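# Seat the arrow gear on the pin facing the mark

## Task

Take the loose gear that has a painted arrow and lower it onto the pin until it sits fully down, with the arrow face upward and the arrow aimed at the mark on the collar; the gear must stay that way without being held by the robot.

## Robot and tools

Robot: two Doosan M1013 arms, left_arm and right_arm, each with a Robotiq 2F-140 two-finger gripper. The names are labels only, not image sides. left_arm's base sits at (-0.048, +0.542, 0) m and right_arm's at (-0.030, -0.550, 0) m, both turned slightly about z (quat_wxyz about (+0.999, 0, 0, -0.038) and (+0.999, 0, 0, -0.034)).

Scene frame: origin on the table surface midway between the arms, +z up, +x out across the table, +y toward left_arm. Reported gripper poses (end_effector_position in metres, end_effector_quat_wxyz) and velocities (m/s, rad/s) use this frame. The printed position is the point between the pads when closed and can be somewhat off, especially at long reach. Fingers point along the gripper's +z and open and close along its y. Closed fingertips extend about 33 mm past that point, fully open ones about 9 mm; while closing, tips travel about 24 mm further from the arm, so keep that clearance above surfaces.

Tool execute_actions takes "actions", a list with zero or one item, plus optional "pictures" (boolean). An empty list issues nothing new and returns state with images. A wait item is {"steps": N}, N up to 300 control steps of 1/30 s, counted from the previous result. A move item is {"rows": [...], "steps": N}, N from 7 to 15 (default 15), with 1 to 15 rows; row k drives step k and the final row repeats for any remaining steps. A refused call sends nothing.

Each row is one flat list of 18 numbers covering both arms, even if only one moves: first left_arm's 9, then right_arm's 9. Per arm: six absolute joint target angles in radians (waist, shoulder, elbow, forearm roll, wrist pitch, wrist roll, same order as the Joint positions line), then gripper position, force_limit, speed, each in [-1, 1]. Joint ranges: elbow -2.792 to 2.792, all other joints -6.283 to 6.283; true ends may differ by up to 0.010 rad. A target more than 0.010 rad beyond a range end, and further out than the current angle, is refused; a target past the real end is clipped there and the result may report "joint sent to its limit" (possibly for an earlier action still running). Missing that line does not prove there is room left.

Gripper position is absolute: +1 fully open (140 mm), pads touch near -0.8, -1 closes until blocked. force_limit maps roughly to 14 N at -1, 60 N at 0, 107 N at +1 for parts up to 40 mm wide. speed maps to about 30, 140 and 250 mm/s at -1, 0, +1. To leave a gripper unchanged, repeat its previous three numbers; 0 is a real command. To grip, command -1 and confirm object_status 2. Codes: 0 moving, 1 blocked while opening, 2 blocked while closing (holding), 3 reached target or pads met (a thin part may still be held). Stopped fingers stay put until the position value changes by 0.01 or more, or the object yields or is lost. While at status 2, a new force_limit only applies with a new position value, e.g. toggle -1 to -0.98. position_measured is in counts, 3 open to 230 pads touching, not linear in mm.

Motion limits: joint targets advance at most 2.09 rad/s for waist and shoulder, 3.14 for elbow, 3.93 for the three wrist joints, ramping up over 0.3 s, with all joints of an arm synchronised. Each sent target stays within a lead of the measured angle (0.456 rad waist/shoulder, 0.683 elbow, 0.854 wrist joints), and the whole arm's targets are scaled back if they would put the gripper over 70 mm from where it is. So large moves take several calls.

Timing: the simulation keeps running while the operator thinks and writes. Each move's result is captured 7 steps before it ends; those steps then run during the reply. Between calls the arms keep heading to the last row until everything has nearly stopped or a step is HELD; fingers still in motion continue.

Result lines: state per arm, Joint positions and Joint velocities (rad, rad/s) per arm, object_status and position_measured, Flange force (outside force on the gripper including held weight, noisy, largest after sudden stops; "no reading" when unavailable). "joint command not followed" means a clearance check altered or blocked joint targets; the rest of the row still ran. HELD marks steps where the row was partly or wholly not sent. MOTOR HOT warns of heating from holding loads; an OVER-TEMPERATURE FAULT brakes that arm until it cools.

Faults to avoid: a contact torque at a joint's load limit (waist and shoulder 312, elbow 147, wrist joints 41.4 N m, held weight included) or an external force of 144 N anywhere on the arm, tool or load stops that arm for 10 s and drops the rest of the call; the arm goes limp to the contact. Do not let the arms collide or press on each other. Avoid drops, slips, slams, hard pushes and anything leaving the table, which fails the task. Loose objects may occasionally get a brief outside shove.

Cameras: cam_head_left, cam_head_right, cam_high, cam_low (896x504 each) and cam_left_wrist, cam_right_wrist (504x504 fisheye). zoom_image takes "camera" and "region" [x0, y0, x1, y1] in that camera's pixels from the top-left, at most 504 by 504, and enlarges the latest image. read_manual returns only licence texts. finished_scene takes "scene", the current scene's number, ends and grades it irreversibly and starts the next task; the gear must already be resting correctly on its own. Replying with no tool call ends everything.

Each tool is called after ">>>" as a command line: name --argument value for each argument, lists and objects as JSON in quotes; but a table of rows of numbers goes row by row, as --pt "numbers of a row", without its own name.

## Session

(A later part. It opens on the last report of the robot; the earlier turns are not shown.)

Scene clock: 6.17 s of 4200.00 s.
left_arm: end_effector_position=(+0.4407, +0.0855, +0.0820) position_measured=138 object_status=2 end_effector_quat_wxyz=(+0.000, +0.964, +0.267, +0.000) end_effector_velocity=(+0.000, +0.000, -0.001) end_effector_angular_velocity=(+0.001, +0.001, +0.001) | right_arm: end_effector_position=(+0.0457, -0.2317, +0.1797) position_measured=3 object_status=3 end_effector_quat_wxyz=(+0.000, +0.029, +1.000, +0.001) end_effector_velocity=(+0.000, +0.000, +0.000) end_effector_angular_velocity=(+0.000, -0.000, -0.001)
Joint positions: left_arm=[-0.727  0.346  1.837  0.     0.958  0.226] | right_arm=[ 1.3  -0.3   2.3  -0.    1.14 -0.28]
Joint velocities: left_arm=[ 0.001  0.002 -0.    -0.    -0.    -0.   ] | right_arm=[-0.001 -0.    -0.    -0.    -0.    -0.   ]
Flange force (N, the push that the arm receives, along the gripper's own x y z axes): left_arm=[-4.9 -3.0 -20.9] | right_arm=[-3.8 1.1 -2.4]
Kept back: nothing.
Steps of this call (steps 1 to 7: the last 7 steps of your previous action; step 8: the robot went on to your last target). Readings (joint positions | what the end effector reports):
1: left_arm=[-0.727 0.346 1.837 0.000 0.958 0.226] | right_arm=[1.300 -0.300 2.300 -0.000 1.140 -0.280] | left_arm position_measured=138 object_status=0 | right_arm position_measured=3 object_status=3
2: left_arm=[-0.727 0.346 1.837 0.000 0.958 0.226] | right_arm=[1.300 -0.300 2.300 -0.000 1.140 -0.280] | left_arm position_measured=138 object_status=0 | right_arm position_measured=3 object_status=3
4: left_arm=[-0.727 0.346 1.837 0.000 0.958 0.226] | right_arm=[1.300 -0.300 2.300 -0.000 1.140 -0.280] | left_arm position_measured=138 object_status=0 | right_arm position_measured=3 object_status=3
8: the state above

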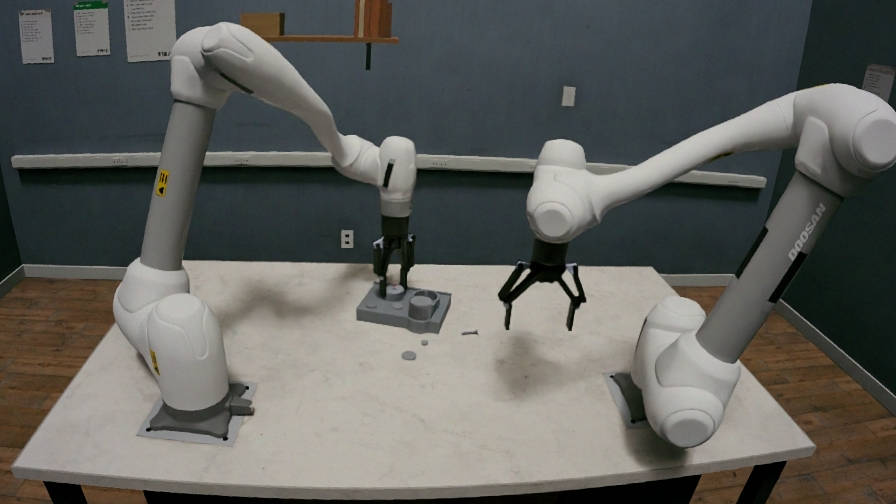

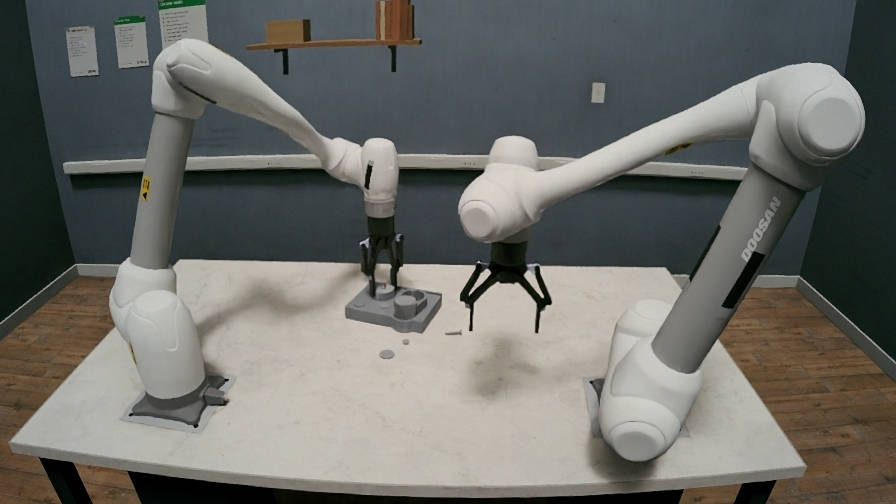

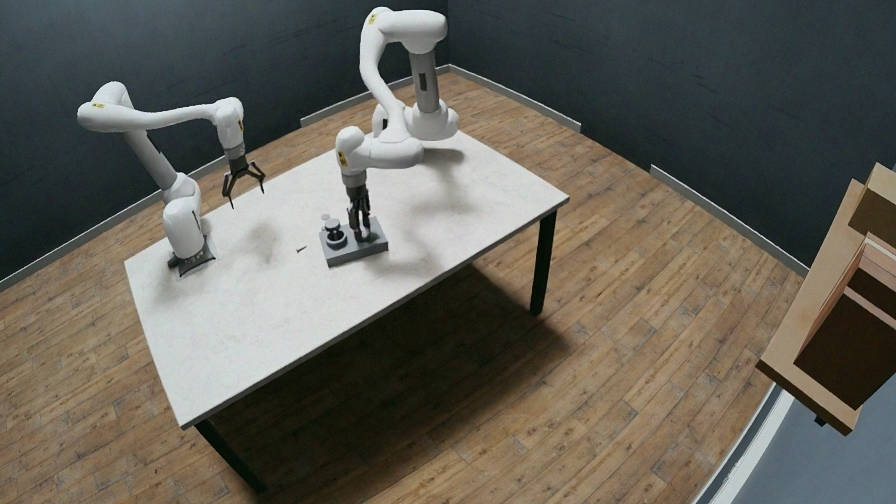

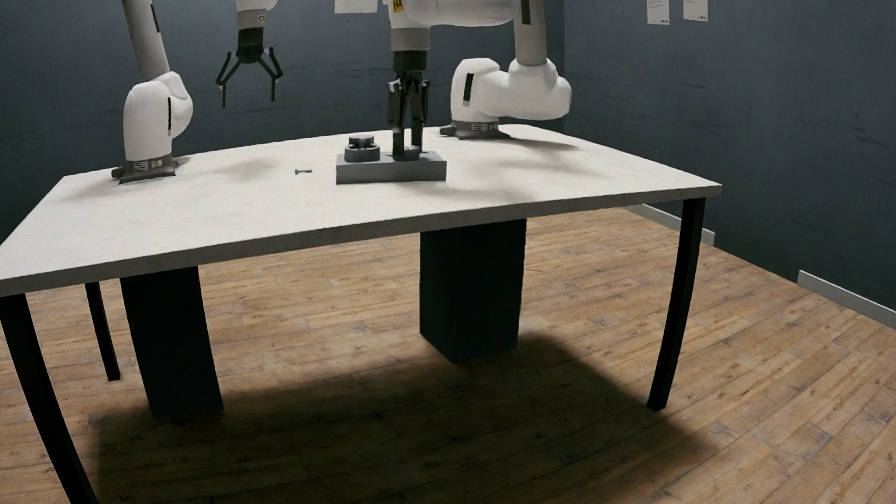

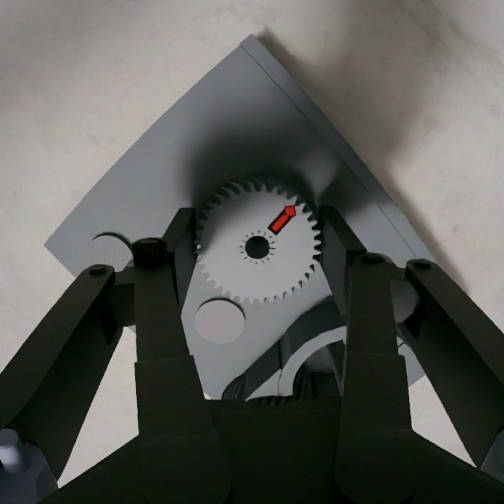

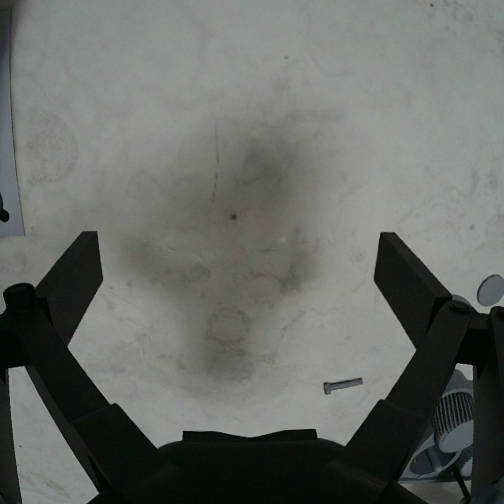

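>>> execute_actions --actions '[{"rows":[[-0.7273,0.288,1.780,0,1.0736,0.4,-1,-0.3,-0.6,1.3,-0.3,2.3,0,1.14,-0.28,1,0,0]],"steps":11}]'

>>> execute_actions --actions '[{"rows":[[-0.8612,0.3403,1.7131,0,1.0882,1.105,-1,-0.3,-0.6,1.3,-0.3,2.3,0,1.14,-0.28,1,0,0]],"steps":15}]'

>>> execute_actions --actions '[{"steps":15}]' --pictures true

>>> zoom_image --camera "cam_left_wrist" --region '[134,90,386,342]'

Scene clock: 6.87 s of 4200.00 s.
left_arm: end_effector_position=(+0.4407, +0.0855, +0.1069) position_measured=139 object_status=2 end_effector_quat_wxyz=(-0.001, +0.972, +0.234, -0.000) end_effector_velocity=(+0.013, -0.013, +0.501) end_effector_angular_velocity=(-0.025, -0.022, -1.284) | right_arm: end_effector_position=(+0.0457, -0.2317, +0.1797) position_measured=3 object_status=3 end_effector_quat_wxyz=(+0.000, +0.029, +1.000, +0.001) end_effector_velocity=(+0.000, +0.000, +0.000) end_effector_angular_velocity=(-0.000, +0.000, -0.001)
Joint positions: left_arm=[-0.727  0.324  1.816  0.     1.004  0.295] | right_arm=[ 1.3  -0.3   2.3   0.    1.14 -0.28]
Joint velocities: left_arm=[ 0.    -0.438 -0.443  0.     0.847  1.285] | right_arm=[-0.     0.    -0.001  0.     0.001  0.   ]
Flange force (N, the push that the arm receives, along the gripper's own x y z axes): left_arm=[-3.7 6.7 9.9] | right_arm=[-4.0 1.0 -1.6]
Steps of this call (steps 1 to 15: the robot went on to your last target; steps 16 to 17: nothing new was sent; steps 18 to 21: the first 4 steps of this action). Readings (joint positions | what the end effector reports):
18: left_arm=[-0.727 0.346 1.837 0.000 0.959 0.227] | right_arm=[1.300 -0.300 2.300 -0.000 1.140 -0.280] | left_arm position_measured=138 object_status=2 | right_arm position_measured=3 object_status=3
19: left_arm=[-0.727 0.343 1.836 0.000 0.965 0.235] | right_arm=[1.300 -0.300 2.300 -0.000 1.140 -0.280] | left_arm position_measured=138 object_status=2 | right_arm position_measured=3 object_status=3
21: the state above

Scene clock: 7.37 s of 4200.00 s.
left_arm: end_effector_position=(+0.4199, +0.0403, +0.1465) position_measured=139 object_status=2 end_effector_quat_wxyz=(-0.000, +1.000, -0.029, -0.000) end_effector_velocity=(-0.175, -0.348, -0.011) end_effector_angular_velocity=(-0.004, -0.002, -3.220) | right_arm: end_effector_position=(+0.0457, -0.2317, +0.1797) position_measured=3 object_status=3 end_effector_quat_wxyz=(+0.000, +0.029, +1.000, +0.001) end_effector_velocity=(-0.001, -0.000, +0.000) end_effector_angular_velocity=(-0.000, +0.000, +0.003)
Joint positions: left_arm=[-0.795  0.315  1.746  0.     1.081  0.757] | right_arm=[ 1.3  -0.3   2.3  -0.    1.14 -0.28]
Joint velocities: left_arm=[-0.522  0.203 -0.26  -0.001  0.053  2.698] | right_arm=[ 0.003 -0.    -0.     0.     0.001 -0.   ]
Flange force (N, the push that the arm receives, along the gripper's own x y z axes): left_arm=[-4.2 4.3 8.4] | right_arm=[-4.2 1.3 -0.8]
Steps of this call (steps 1 to 7: the last 7 steps of your previous action; steps 8 to 15: the first 8 steps of this action). Readings (joint positions | what the end effector reports):
8: left_arm=[-0.727 0.288 1.780 0.000 1.074 0.401] | right_arm=[1.300 -0.300 2.300 -0.000 1.140 -0.280] | left_arm position_measured=139 object_status=2 | right_arm position_measured=3 object_status=3
9: left_arm=[-0.729 0.289 1.780 0.000 1.074 0.409] | right_arm=[1.300 -0.300 2.300 -0.000 1.140 -0.280] | left_arm position_measured=139 object_status=2 | right_arm position_measured=3 object_status=3
11: left_arm=[-0.740 0.293 1.774 0.000 1.075 0.469] | right_arm=[1.300 -0.300 2.300 -0.000 1.140 -0.280] | left_arm position_measured=139 object_status=2 | right_arm position_measured=3 object_status=3
15: the state above

Scene clock: 7.87 s of 4200.00 s.
left_arm: end_effector_position=(+0.3957, -0.0033, +0.1450) position_measured=139 object_status=2 end_effector_quat_wxyz=(-0.000, +0.972, -0.234, -0.000) end_effector_velocity=(-0.001, -0.001, -0.001) end_effector_angular_velocity=(+0.001, -0.000, -0.002) | right_arm: end_effector_position=(+0.0457, -0.2317, +0.1797) position_measured=3 object_status=3 end_effector_quat_wxyz=(+0.000, +0.029, +1.000, +0.001) end_effector_velocity=(+0.000, +0.000, +0.000) end_effector_angular_velocity=(+0.001, +0.000, -0.000)
Joint positions: left_arm=[-0.861  0.34   1.713  0.     1.088  1.105] | right_arm=[ 1.3  -0.3   2.3  -0.    1.14 -0.28]
Joint velocities: left_arm=[-0.002  0.002  0.001  0.001 -0.001  0.   ] | right_arm=[-0.     0.    -0.     0.    -0.001 -0.   ]
Flange force (N, the push that the arm receives, along the gripper's own x y z axes): left_arm=[1.2 4.8 8.4] | right_arm=[-3.8 0.7 -2.7]
Kept back: nothing.
Steps of this call (steps 1 to 7: the last 7 steps of your previous action; steps 8 to 15: the robot went on to your last target). Readings (joint positions | what the end effector reports):
1: left_arm=[-0.812 0.321 1.738 0.000 1.083 0.846] | right_arm=[1.300 -0.300 2.300 -0.000 1.140 -0.280] | left_arm position_measured=139 object_status=2 | right_arm position_measured=3 object_status=3
2: left_arm=[-0.827 0.327 1.730 0.000 1.084 0.924] | right_arm=[1.300 -0.300 2.300 -0.000 1.140 -0.280] | left_arm position_measured=139 object_status=2 | right_arm position_measured=3 object_status=3
4: left_arm=[-0.849 0.335 1.719 0.000 1.087 1.038] | right_arm=[1.300 -0.300 2.300 -0.000 1.140 -0.280] | left_arm position_measured=139 object_status=2 | right_arm position_measured=3 object_status=3
8: left_arm=[-0.861 0.340 1.713 0.000 1.088 1.104] | right_arm=[1.300 -0.300 2.300 -0.000 1.140 -0.280] | left_arm position_measured=139 object_status=2 | right_arm position_measured=3 object_status=3
15: the state above

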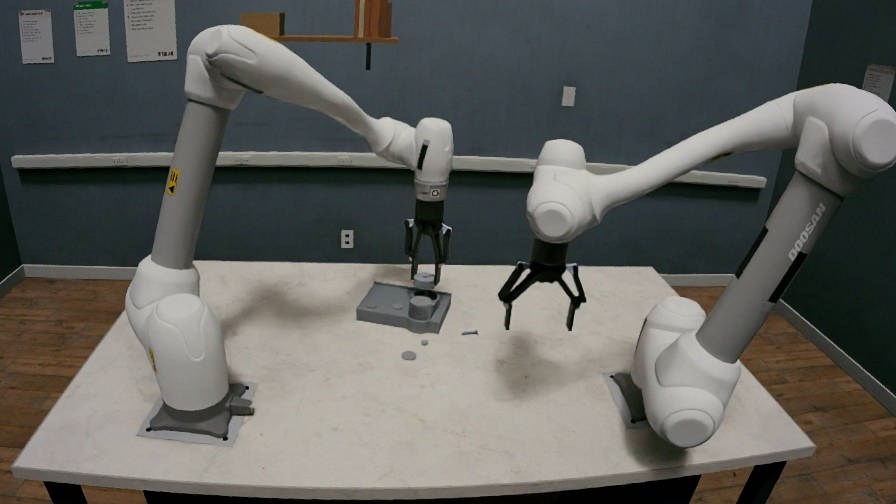

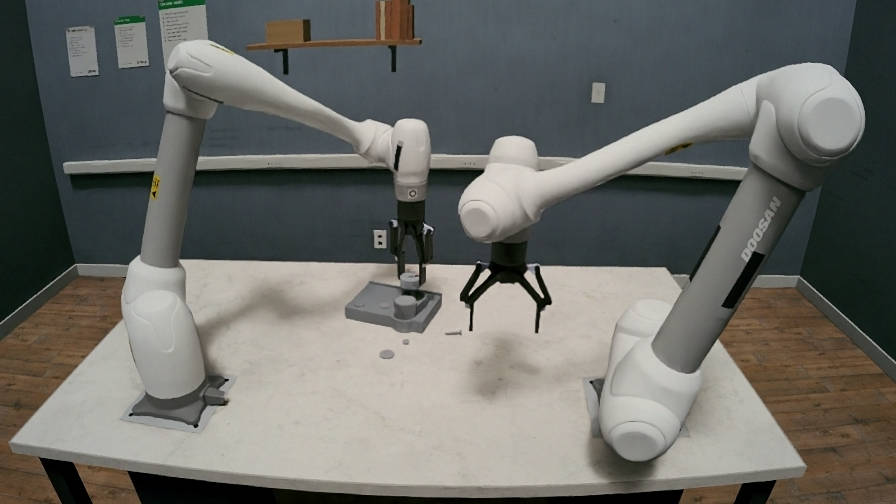

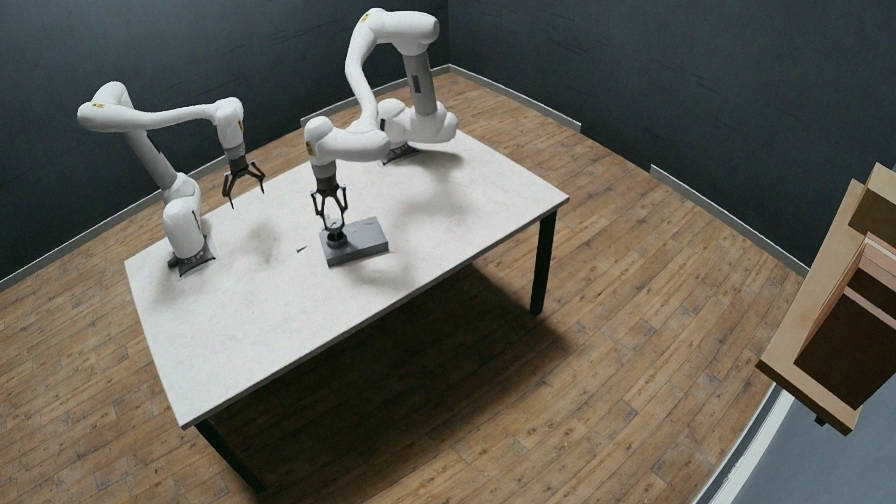

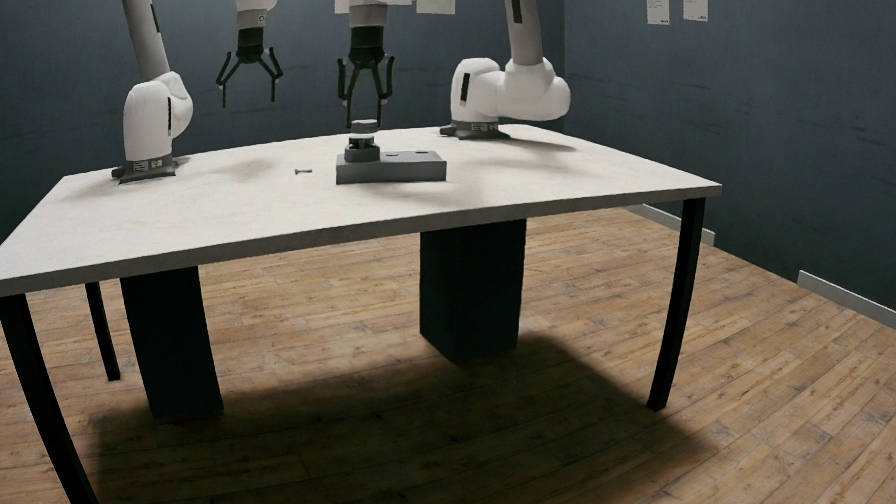

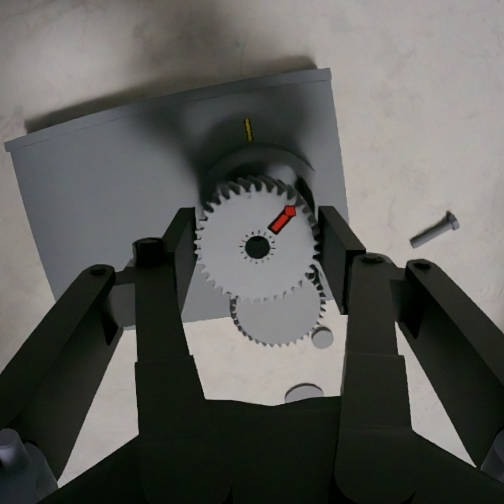

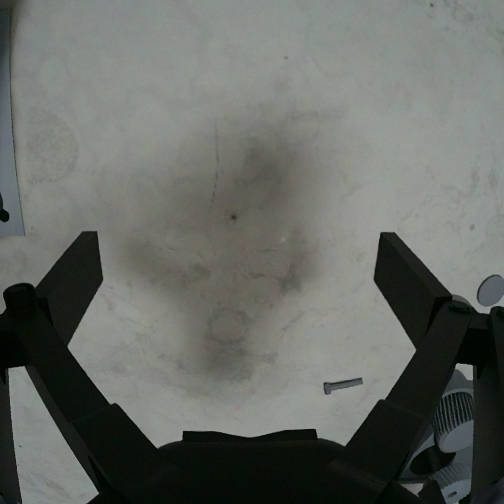

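Region (134, 90, 386, 342) of cam_left_wrist's 504x504 image, scaled by 2.000, with more detail than that image has.

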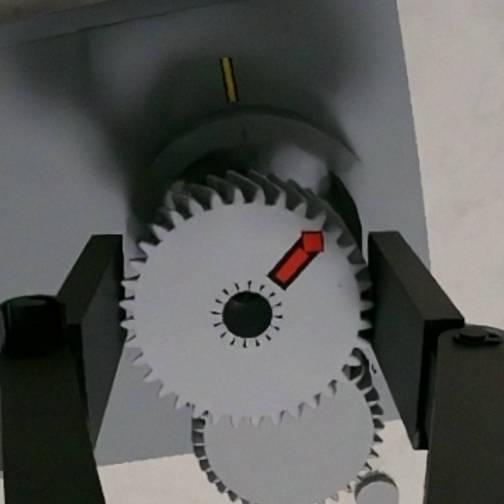

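>>> execute_actions --actions '[{"rows":[[-0.8638,0.3502,1.7215,0,1.0699,1.102,-1,-0.3,-0.6,1.3,-0.3,2.3,0,1.14,-0.28,1,0,0]],"steps":15}]' --pictures true

>>> zoom_image --camera "cam_left_wrist" --region '[134,110,386,362]'

>>> zoom_image --camera "cam_low" --region '[325,105,405,170]'

Scene clock: 8.63 s of 4200.00 s.
left_arm: end_effector_position=(+0.3948, -0.0051, +0.1338) position_measured=139 object_status=2 end_effector_quat_wxyz=(-0.000, +0.972, -0.233, -0.000) end_effector_velocity=(-0.001, -0.001, +0.001) end_effector_angular_velocity=(-0.002, +0.000, +0.000) | right_arm: end_effector_position=(+0.0457, -0.2317, +0.1797) position_measured=3 object_status=3 end_effector_quat_wxyz=(+0.000, +0.029, +1.000, +0.001) end_effector_velocity=(+0.000, -0.000, -0.000) end_effector_angular_velocity=(+0.001, +0.000, -0.001)
Joint positions: left_arm=[-0.864  0.35   1.722 -0.     1.07   1.102] | right_arm=[ 1.3  -0.3   2.3  -0.    1.14 -0.28]
Joint velocities: left_arm=[-0.001 -0.001  0.    -0.002 -0.001 -0.   ] | right_arm=[-0.001 -0.     0.001  0.001 -0.001 -0.   ]
Flange force (N, the push that the arm receives, along the gripper's own x y z axes): left_arm=[-1.7 5.5 6.5] | right_arm=[-1.2 -0.9 -2.2]
Steps of this call (steps 1 to 15: the robot went on to your last target; steps 16 to 23: the first 8 steps of this action). Readings (joint positions | what the end effector reports):
16: left_arm=[-0.861 0.341 1.713 0.000 1.088 1.105] | right_arm=[1.300 -0.300 2.300 -0.000 1.140 -0.280] | left_arm position_measured=139 object_status=2 | right_arm position_measured=3 object_status=3
17: left_arm=[-0.862 0.344 1.715 0.000 1.081 1.104] | right_arm=[1.300 -0.300 2.300 -0.000 1.140 -0.280] | left_arm position_measured=139 object_status=2 | right_arm position_measured=3 object_status=3
19: left_arm=[-0.864 0.351 1.722 -0.000 1.071 1.102] | right_arm=[1.300 -0.300 2.300 -0.000 1.140 -0.280] | left_arm position_measured=139 object_status=2 | right_arm position_measured=3 object_status=3
23: the state above

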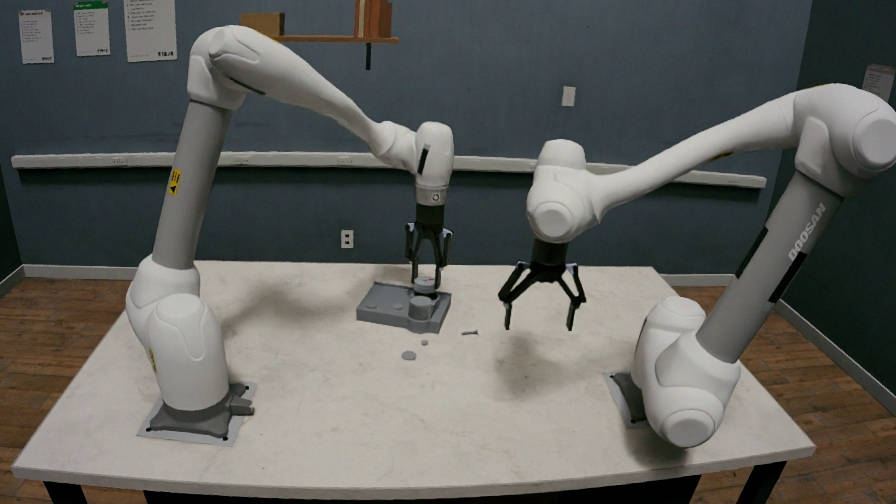

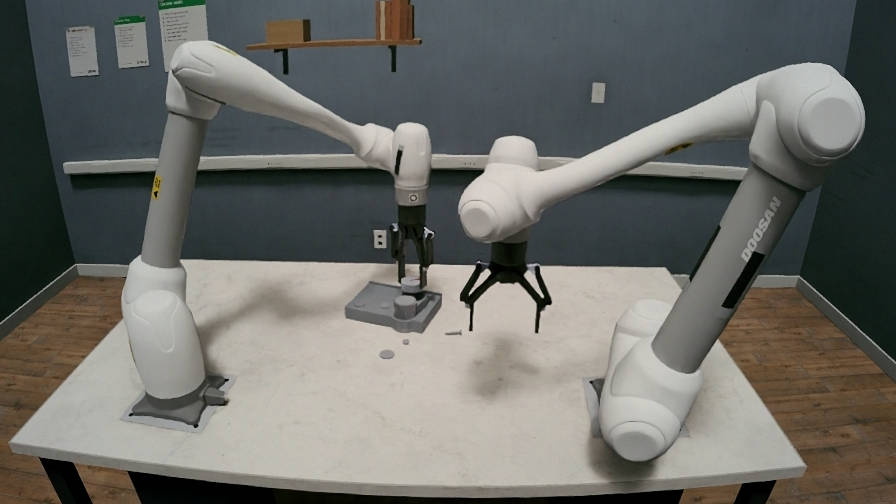

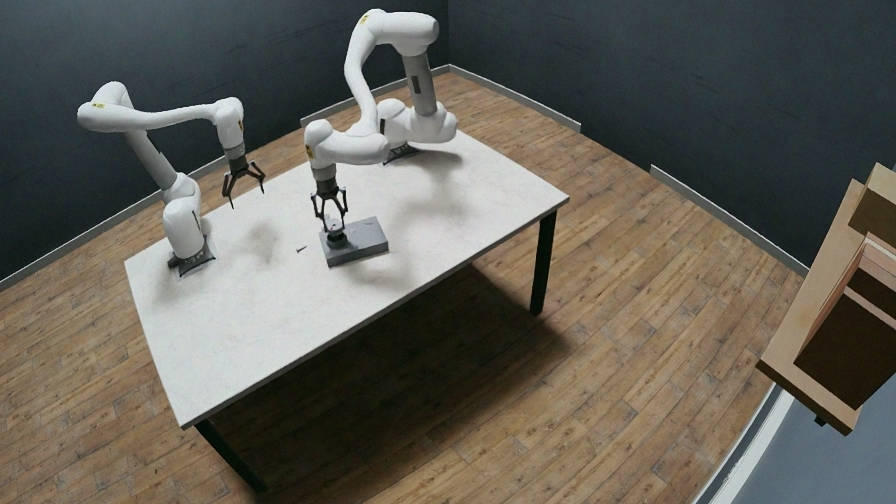

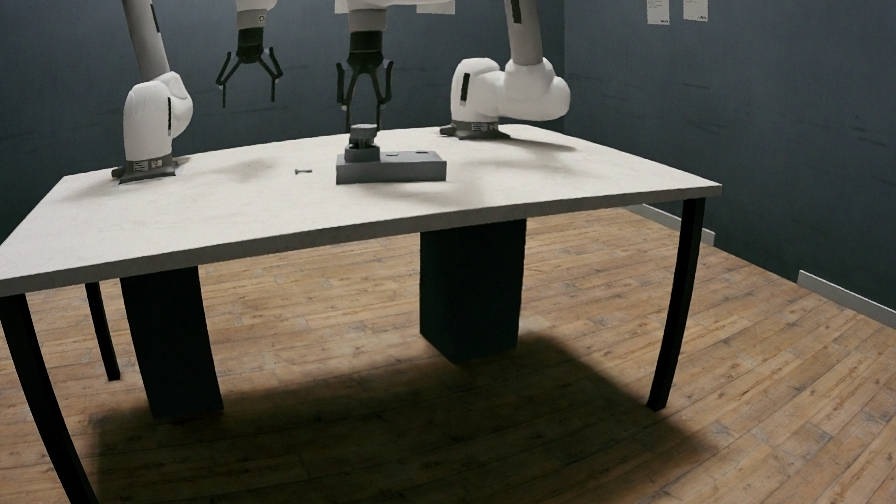

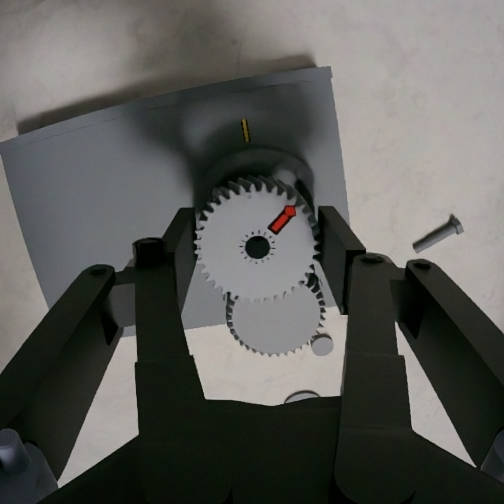

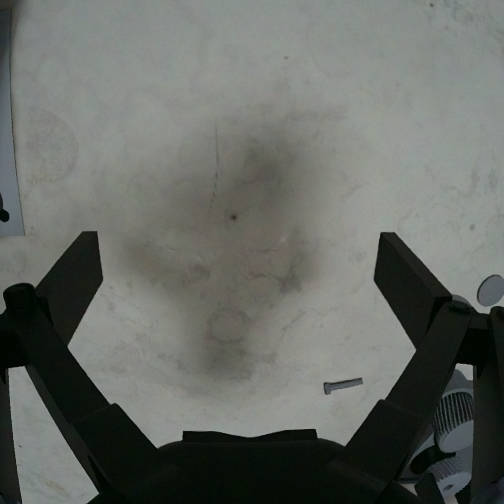

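Region (134, 110, 386, 362) of cam_left_wrist's 504x504 image, scaled by 2.000, with more detail than that image has.

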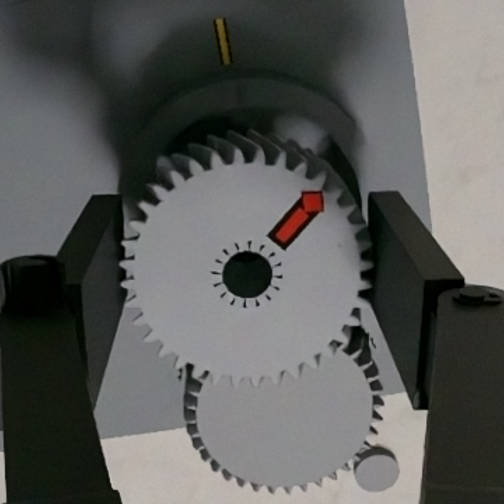

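Region (325, 105, 405, 170) of cam_low's 896x504 image, scaled by 6.300, with more detail than that image has; it fills the top 410 rows of this view, and the rest is white.

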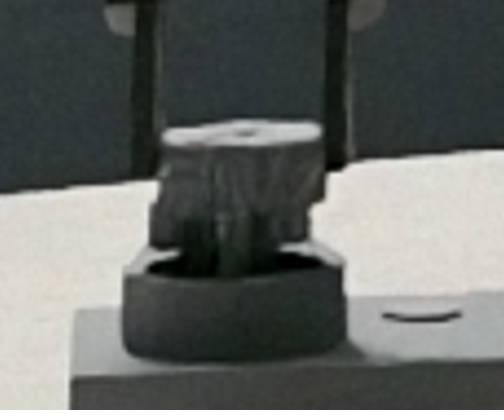

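>>> execute_actions --actions '[{"rows":[[-0.8651,0.3548,1.7252,0,1.0616,1.101,-1,-0.3,-0.6,1.3,-0.3,2.3,0,1.14,-0.28,1,0,0]],"steps":14}]'

>>> execute_actions --actions '[{"rows":[[-0.8651,0.3568,1.7274,0,1.0574,1.101,-1,-0.3,-0.6,1.3,-0.3,2.3,0,1.14,-0.28,1,0,0]],"steps":14}]'

Scene clock: 11.50 s of 4200.00 s.
left_arm: end_effector_position=(+0.3944, -0.0064, +0.1290) position_measured=139 object_status=2 end_effector_quat_wxyz=(+0.000, +0.972, -0.234, +0.000) end_effector_velocity=(-0.002, +0.001, -0.003) end_effector_angular_velocity=(+0.003, +0.002, -0.001) | right_arm: end_effector_position=(+0.0457, -0.2317, +0.1797) position_measured=3 object_status=3 end_effector_quat_wxyz=(+0.000, +0.029, +1.000, +0.001) end_effector_velocity=(+0.000, -0.001, -0.000) end_effector_angular_velocity=(-0.002, +0.000, -0.001)
Joint positions: left_arm=[-0.865  0.355  1.725  0.     1.061  1.101] | right_arm=[ 1.3  -0.3   2.3  -0.    1.14 -0.28]
Joint velocities: left_arm=[-0.001  0.001  0.004  0.    -0.002  0.   ] | right_arm=[-0.001  0.    -0.    -0.     0.002  0.   ]
Flange force (N, the push that the arm receives, along the gripper's own x y z axes): left_arm=[6.9 31.0 -5.2] | right_arm=[-2.1 0.6 -1.8]
Steps of this call (steps 1 to 7: the last 7 steps of your previous action; steps 8 to 15: the robot went on to your last target; steps 16 to 79: nothing new was sent; steps 80 to 86: the first 7 steps of this action). Readings (joint positions | what the end effector reports):
80: left_arm=[-0.864 0.350 1.721 0.000 1.070 1.102] | right_arm=[1.300 -0.300 2.300 -0.000 1.140 -0.280] | left_arm position_measured=139 object_status=2 | right_arm position_measured=3 object_status=3
81: left_arm=[-0.864 0.352 1.723 0.000 1.065 1.101] | right_arm=[1.300 -0.300 2.300 -0.000 1.140 -0.280] | left_arm position_measured=139 object_status=2 | right_arm position_measured=3 object_status=3
83: left_arm=[-0.865 0.355 1.725 0.000 1.061 1.101] | right_arm=[1.300 -0.300 2.300 -0.000 1.140 -0.280] | left_arm position_measured=139 object_status=2 | right_arm position_measured=3 object_status=3
86: the state above

Scene clock: 11.97 s of 4200.00 s.
left_arm: end_effector_position=(+0.3942, -0.0063, +0.1263) position_measured=139 object_status=2 end_effector_quat_wxyz=(+0.000, +0.972, -0.234, -0.000) end_effector_velocity=(-0.000, -0.000, -0.001) end_effector_angular_velocity=(+0.000, +0.002, +0.000) | right_arm: end_effector_position=(+0.0457, -0.2317, +0.1797) position_measured=3 object_status=3 end_effector_quat_wxyz=(+0.000, +0.029, +1.000, +0.001) end_effector_velocity=(+0.001, -0.000, -0.000) end_effector_angular_velocity=(+0.000, -0.000, -0.001)
Joint positions: left_arm=[-0.865  0.357  1.727 -0.     1.057  1.101] | right_arm=[ 1.3  -0.3   2.3  -0.    1.14 -0.28]
Joint velocities: left_arm=[-0.     0.001 -0.    -0.001  0.    -0.   ] | right_arm=[-0.001 -0.     0.001 -0.    -0.001  0.   ]
Flange force (N, the push that the arm receives, along the gripper's own x y z axes): left_arm=[11.2 45.8 1.0] | right_arm=[-1.9 -1.4 -3.6]
Steps of this call (steps 1 to 7: the last 7 steps of your previous action; steps 8 to 14: the first 7 steps of this action). Readings (joint positions | what the end effector reports):
8: left_arm=[-0.865 0.355 1.725 -0.000 1.061 1.101] | right_arm=[1.300 -0.300 2.300 -0.000 1.140 -0.280] | left_arm position_measured=139 object_status=2 | right_arm position_measured=3 object_status=3
9: left_arm=[-0.865 0.356 1.726 -0.000 1.059 1.101] | right_arm=[1.300 -0.300 2.300 -0.000 1.140 -0.280] | left_arm position_measured=139 object_status=2 | right_arm position_measured=3 object_status=3
11: left_arm=[-0.865 0.357 1.727 -0.000 1.057 1.101] | right_arm=[1.300 -0.300 2.300 -0.000 1.140 -0.280] | left_arm position_measured=139 object_status=2 | right_arm position_measured=3 object_status=3
14: the state above

On pin; shift +gy 0.8 mm, +gx 0.2.

>>> execute_actions --actions '[{"rows":[[-0.866,0.3576,1.7263,0,1.0577,1.100,-1,-0.3,-0.6,1.3,-0.3,2.3,0,1.14,-0.28,1,0,0]],"steps":15}]'

Scene clock: 12.47 s of 4200.00 s.
left_arm: end_effector_position=(+0.3943, -0.0068, +0.1263) position_measured=139 object_status=2 end_effector_quat_wxyz=(-0.000, +0.972, -0.233, -0.000) end_effector_velocity=(+0.000, -0.002, +0.003) end_effector_angular_velocity=(-0.004, -0.003, -0.003) | right_arm: end_effector_position=(+0.0457, -0.2317, +0.1797) position_measured=3 object_status=3 end_effector_quat_wxyz=(+0.000, +0.029, +1.000, +0.001) end_effector_velocity=(-0.001, +0.000, -0.000) end_effector_angular_velocity=(-0.000, -0.000, +0.002)
Joint positions: left_arm=[-0.866  0.358  1.726  0.     1.058  1.1  ] | right_arm=[ 1.3  -0.3   2.3  -0.    1.14 -0.28]
Joint velocities: left_arm=[-0.002 -0.002 -0.003  0.    -0.     0.001] | right_arm=[ 0.002  0.    -0.    -0.    -0.     0.   ]
Flange force (N, the push that the arm receives, along the gripper's own x y z axes): left_arm=[4.0 30.4 4.1] | right_arm=[-0.6 1.1 -2.3]
Steps of this call (steps 1 to 7: the last 7 steps of your previous action; steps 8 to 15: the first 8 steps of this action). Readings (joint positions | what the end effector reports):
8: left_arm=[-0.865 0.357 1.727 -0.000 1.057 1.101] | right_arm=[1.300 -0.300 2.300 -0.000 1.140 -0.280] | left_arm position_measured=139 object_status=2 | right_arm position_measured=3 object_status=3
9: left_arm=[-0.865 0.357 1.727 -0.000 1.057 1.100] | right_arm=[1.300 -0.300 2.300 -0.000 1.140 -0.280] | left_arm position_measured=139 object_status=2 | right_arm position_measured=3 object_status=3
11: left_arm=[-0.866 0.357 1.727 0.000 1.057 1.100] | right_arm=[1.300 -0.300 2.300 -0.000 1.140 -0.280] | left_arm position_measured=139 object_status=2 | right_arm position_measured=3 object_status=3
15: the state above

>>> execute_actions --actions '[{"rows":[[-0.8674,0.3583,1.7253,0,1.058,1.099,-1,-0.3,-0.6,1.3,-0.3,2.3,0,1.14,-0.28,1,0,0]],"steps":15}]'

>>> execute_actions --actions '[{"rows":[[-0.8674,0.3595,1.7267,0,1.0554,1.099,-1,-0.3,-0.6,1.3,-0.3,2.3,0,1.14,-0.28,1,0,0]],"steps":15}]'

>>> execute_actions --actions '[{"rows":[[-0.8674,0.3607,1.728,0,1.0529,1.099,-1,-0.3,-0.6,1.3,-0.3,2.3,0,1.14,-0.28,1,0,0]],"steps":15}]'

Scene clock: 13.10 s of 4200.00 s.
left_arm: end_effector_position=(+0.3938, -0.0078, +0.1263) position_measured=139 object_status=2 end_effector_quat_wxyz=(-0.000, +0.972, -0.234, -0.000) end_effector_velocity=(-0.001, -0.000, -0.001) end_effector_angular_velocity=(+0.001, +0.001, -0.001) | right_arm: end_effector_position=(+0.0457, -0.2317, +0.1797) position_measured=3 object_status=3 end_effector_quat_wxyz=(+0.000, +0.029, +1.000, +0.001) end_effector_velocity=(-0.000, +0.000, +0.000) end_effector_angular_velocity=(+0.001, +0.000, +0.001)
Joint positions: left_arm=[-0.867  0.358  1.725  0.     1.058  1.099] | right_arm=[ 1.3  -0.3   2.3  -0.    1.14 -0.28]
Joint velocities: left_arm=[-0.001  0.001  0.001 -0.    -0.     0.001] | right_arm=[ 0.001 -0.    -0.001  0.     0.     0.   ]
Flange force (N, the push that the arm receives, along the gripper's own x y z axes): left_arm=[4.5 -5.6 8.7] | right_arm=[-4.3 0.7 -1.8]
Steps of this call (steps 1 to 7: the last 7 steps of your previous action; steps 8 to 11: the robot went on to your last target; steps 12 to 19: the first 8 steps of this action). Readings (joint positions | what the end effector reports):
12: left_arm=[-0.866 0.358 1.726 0.000 1.058 1.100] | right_arm=[1.300 -0.300 2.300 -0.000 1.140 -0.280] | left_arm position_measured=139 object_status=2 | right_arm position_measured=3 object_status=3
13: left_arm=[-0.867 0.358 1.726 0.000 1.058 1.099] | right_arm=[1.300 -0.300 2.300 -0.000 1.140 -0.280] | left_arm position_measured=139 object_status=2 | right_arm position_measured=3 object_status=3
15: left_arm=[-0.867 0.358 1.725 0.000 1.058 1.099] | right_arm=[1.300 -0.300 2.300 -0.000 1.140 -0.280] | left_arm position_measured=139 object_status=2 | right_arm position_measured=3 object_status=3
19: the state above

Scene clock: 13.60 s of 4200.00 s.
left_arm: end_effector_position=(+0.3939, -0.0081, +0.1250) position_measured=139 object_status=2 end_effector_quat_wxyz=(+0.000, +0.972, -0.234, +0.000) end_effector_velocity=(-0.002, -0.000, -0.001) end_effector_angular_velocity=(+0.001, +0.002, -0.002) | right_arm: end_effector_position=(+0.0457, -0.2317, +0.1797) position_measured=3 object_status=3 end_effector_quat_wxyz=(+0.000, +0.029, +1.000, +0.001) end_effector_velocity=(-0.000, -0.000, -0.000) end_effector_angular_velocity=(-0.001, +0.000, +0.001)
Joint positions: left_arm=[-0.867  0.359  1.726  0.     1.055  1.099] | right_arm=[ 1.3  -0.3   2.3  -0.    1.14 -0.28]
Joint velocities: left_arm=[-0.002  0.001  0.002 -0.001 -0.     0.   ] | right_arm=[ 0.001  0.     0.     0.     0.001 -0.   ]
Flange force (N, the push that the arm receives, along the gripper's own x y z axes): left_arm=[17.7 -18.3 -11.6] | right_arm=[-3.2 1.9 -0.6]
Steps of this call (steps 1 to 7: the last 7 steps of your previous action; steps 8 to 15: the first 8 steps of this action). Readings (joint positions | what the end effector reports):
8: left_arm=[-0.867 0.358 1.725 0.000 1.058 1.099] | right_arm=[1.300 -0.300 2.300 -0.000 1.140 -0.280] | left_arm position_measured=139 object_status=2 | right_arm position_measured=3 object_status=3
9: left_arm=[-0.867 0.359 1.726 0.000 1.057 1.099] | right_arm=[1.300 -0.300 2.300 -0.000 1.140 -0.280] | left_arm position_measured=139 object_status=2 | right_arm position_measured=3 object_status=3
11: left_arm=[-0.867 0.359 1.726 0.000 1.055 1.099] | right_arm=[1.300 -0.300 2.300 -0.000 1.140 -0.280] | left_arm position_measured=139 object_status=2 | right_arm position_measured=3 object_status=3
15: the state above

Scene clock: 14.10 s of 4200.00 s.
left_arm: end_effector_position=(+0.3938, -0.0080, +0.1234) position_measured=139 object_status=2 end_effector_quat_wxyz=(+0.000, +0.972, -0.234, +0.000) end_effector_velocity=(+0.000, +0.001, -0.000) end_effector_angular_velocity=(+0.001, -0.002, -0.001) | right_arm: end_effector_position=(+0.0457, -0.2317, +0.1797) position_measured=3 object_status=3 end_effector_quat_wxyz=(+0.000, +0.029, +1.000, +0.001) end_effector_velocity=(+0.000, +0.000, +0.000) end_effector_angular_velocity=(+0.001, +0.000, -0.001)
Joint positions: left_arm=[-0.867  0.361  1.728  0.     1.053  1.099] | right_arm=[ 1.3  -0.3   2.3  -0.    1.14 -0.28]
Joint velocities: left_arm=[-0.    -0.     0.001  0.003 -0.001 -0.   ] | right_arm=[-0.001 -0.    -0.001  0.     0.    -0.   ]
Flange force (N, the push that the arm receives, along the gripper's own x y z axes): left_arm=[33.3 -19.7 -26.2] | right_arm=[-0.1 -1.0 -1.3]
Steps of this call (steps 1 to 7: the last 7 steps of your previous action; steps 8 to 15: the first 8 steps of this action). Readings (joint positions | what the end effector reports):
8: left_arm=[-0.867 0.360 1.727 0.000 1.055 1.099] | right_arm=[1.300 -0.300 2.300 -0.000 1.140 -0.280] | left_arm position_measured=139 object_status=2 | right_arm position_measured=3 object_status=3
9: left_arm=[-0.867 0.360 1.727 0.000 1.054 1.099] | right_arm=[1.300 -0.300 2.300 0.000 1.140 -0.280] | left_arm position_measured=139 object_status=2 | right_arm position_measured=3 object_status=3
11: left_arm=[-0.867 0.361 1.728 0.000 1.053 1.099] | right_arm=[1.300 -0.300 2.300 -0.000 1.140 -0.280] | left_arm position_measured=139 object_status=2 | right_arm position_measured=3 object_status=3
15: the state above

>>> execute_actions --actions '[{"rows":[[-0.867,0.3583,1.7253,0,1.058,1.099,-1,-0.3,-0.6,1.3,-0.3,2.3,0,1.14,-0.28,1,0,0]],"steps":15}]' --pictures true

>>> zoom_image --camera "cam_left_wrist" --region '[134,110,386,362]'

>>> zoom_image --camera "cam_low" --region '[325,105,405,170]'

Scene clock: 14.63 s of 4200.00 s.
left_arm: end_effector_position=(+0.3935, -0.0079, +0.1262) position_measured=139 object_status=2 end_effector_quat_wxyz=(-0.000, +0.972, -0.234, -0.000) end_effector_velocity=(+0.001, -0.002, +0.004) end_effector_angular_velocity=(-0.006, -0.004, -0.000) | right_arm: end_effector_position=(+0.0457, -0.2317, +0.1797) position_measured=3 object_status=3 end_effector_quat_wxyz=(+0.000, +0.029, +1.000, +0.001) end_effector_velocity=(-0.001, -0.000, -0.000) end_effector_angular_velocity=(-0.000, +0.000, +0.001)
Joint positions: left_arm=[-0.867  0.358  1.726 -0.     1.058  1.099] | right_arm=[ 1.3  -0.3   2.3  -0.    1.14 -0.28]
Joint velocities: left_arm=[-0.001 -0.003 -0.004 -0.    -0.001 -0.   ] | right_arm=[ 0.001 -0.     0.001  0.    -0.     0.   ]
Flange force (N, the push that the arm receives, along the gripper's own x y z axes): left_arm=[5.6 -15.4 10.2] | right_arm=[-9.4 -3.0 -2.5]
Steps of this call (steps 1 to 7: the last 7 steps of your previous action; step 8: the robot went on to your last target; steps 9 to 16: the first 8 steps of this action). Readings (joint positions | what the end effector reports):
9: left_arm=[-0.867 0.361 1.728 0.000 1.053 1.099] | right_arm=[1.300 -0.300 2.300 -0.000 1.140 -0.280] | left_arm position_measured=139 object_status=2 | right_arm position_measured=3 object_status=3
10: left_arm=[-0.867 0.360 1.727 -0.000 1.055 1.099] | right_arm=[1.300 -0.300 2.300 -0.000 1.140 -0.280] | left_arm position_measured=139 object_status=2 | right_arm position_measured=3 object_status=3
12: left_arm=[-0.867 0.359 1.726 -0.000 1.058 1.099] | right_arm=[1.300 -0.300 2.300 -0.000 1.140 -0.280] | left_arm position_measured=139 object_status=2 | right_arm position_measured=3 object_status=3
16: the state above

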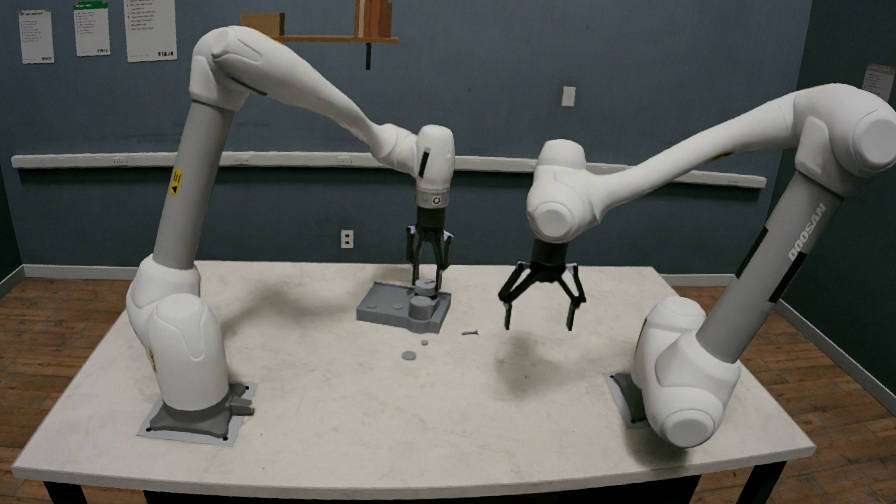

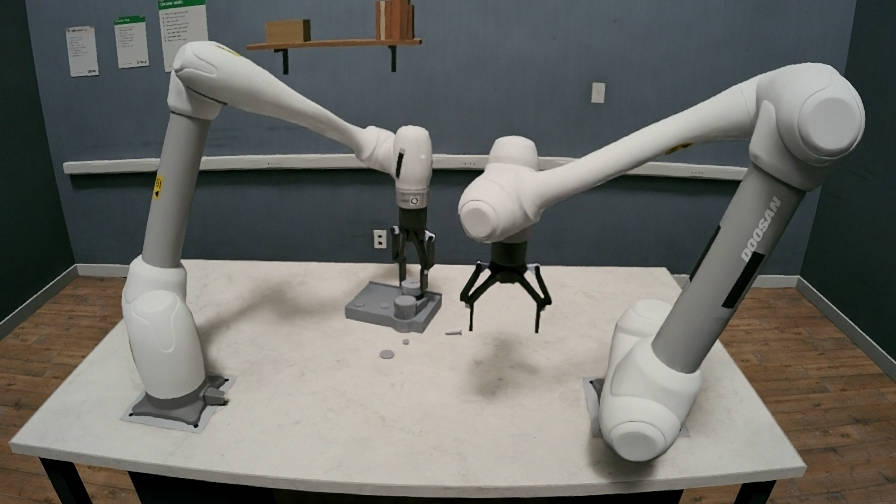

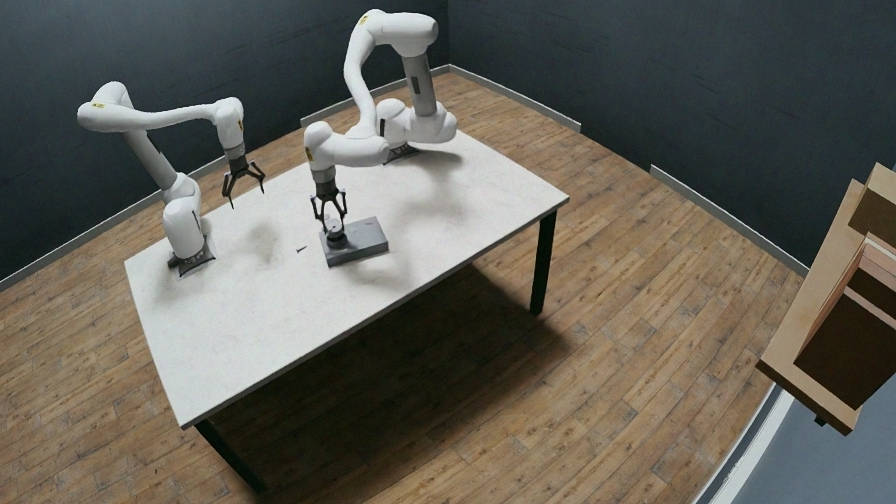

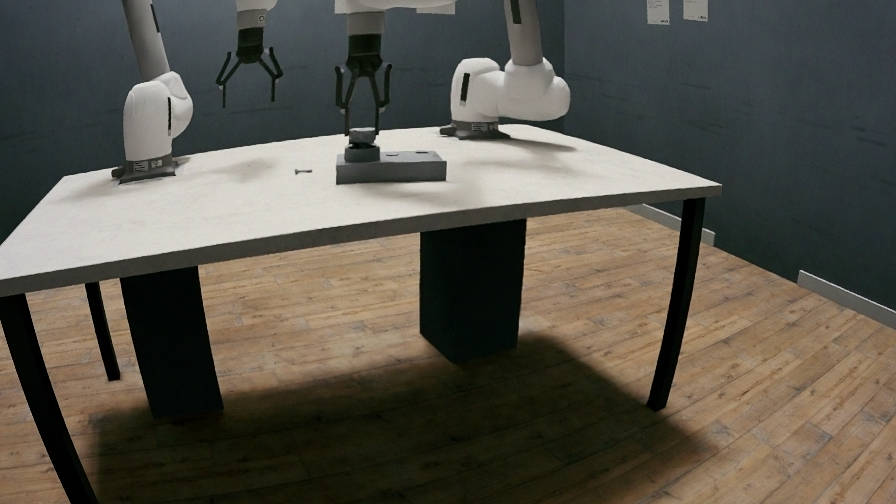

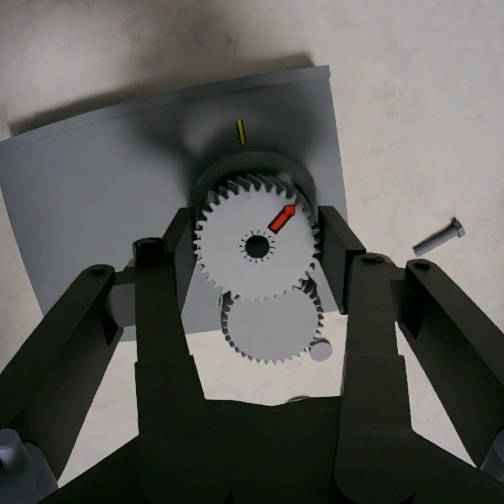

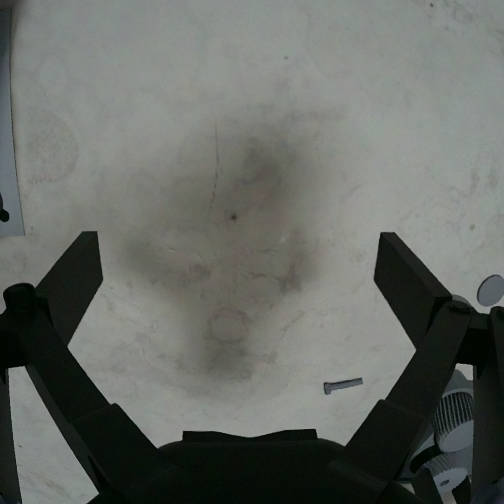

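Region (134, 110, 386, 362) of cam_left_wrist's 504x504 image, scaled by 2.000, with more detail than that image has.

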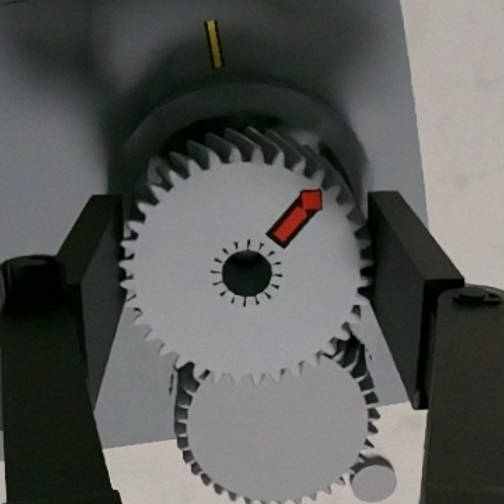

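Region (325, 105, 405, 170) of cam_low's 896x504 image, scaled by 6.300, with more detail than that image has; it fills the top 410 rows of this view, and the rest is white.

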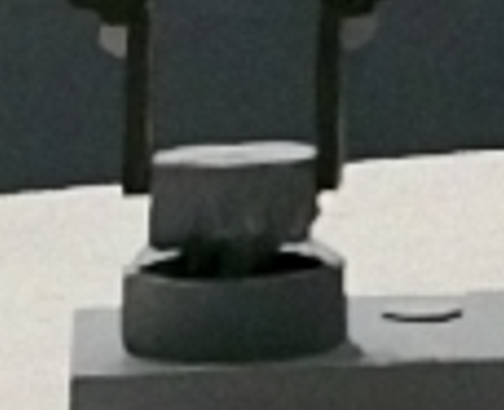

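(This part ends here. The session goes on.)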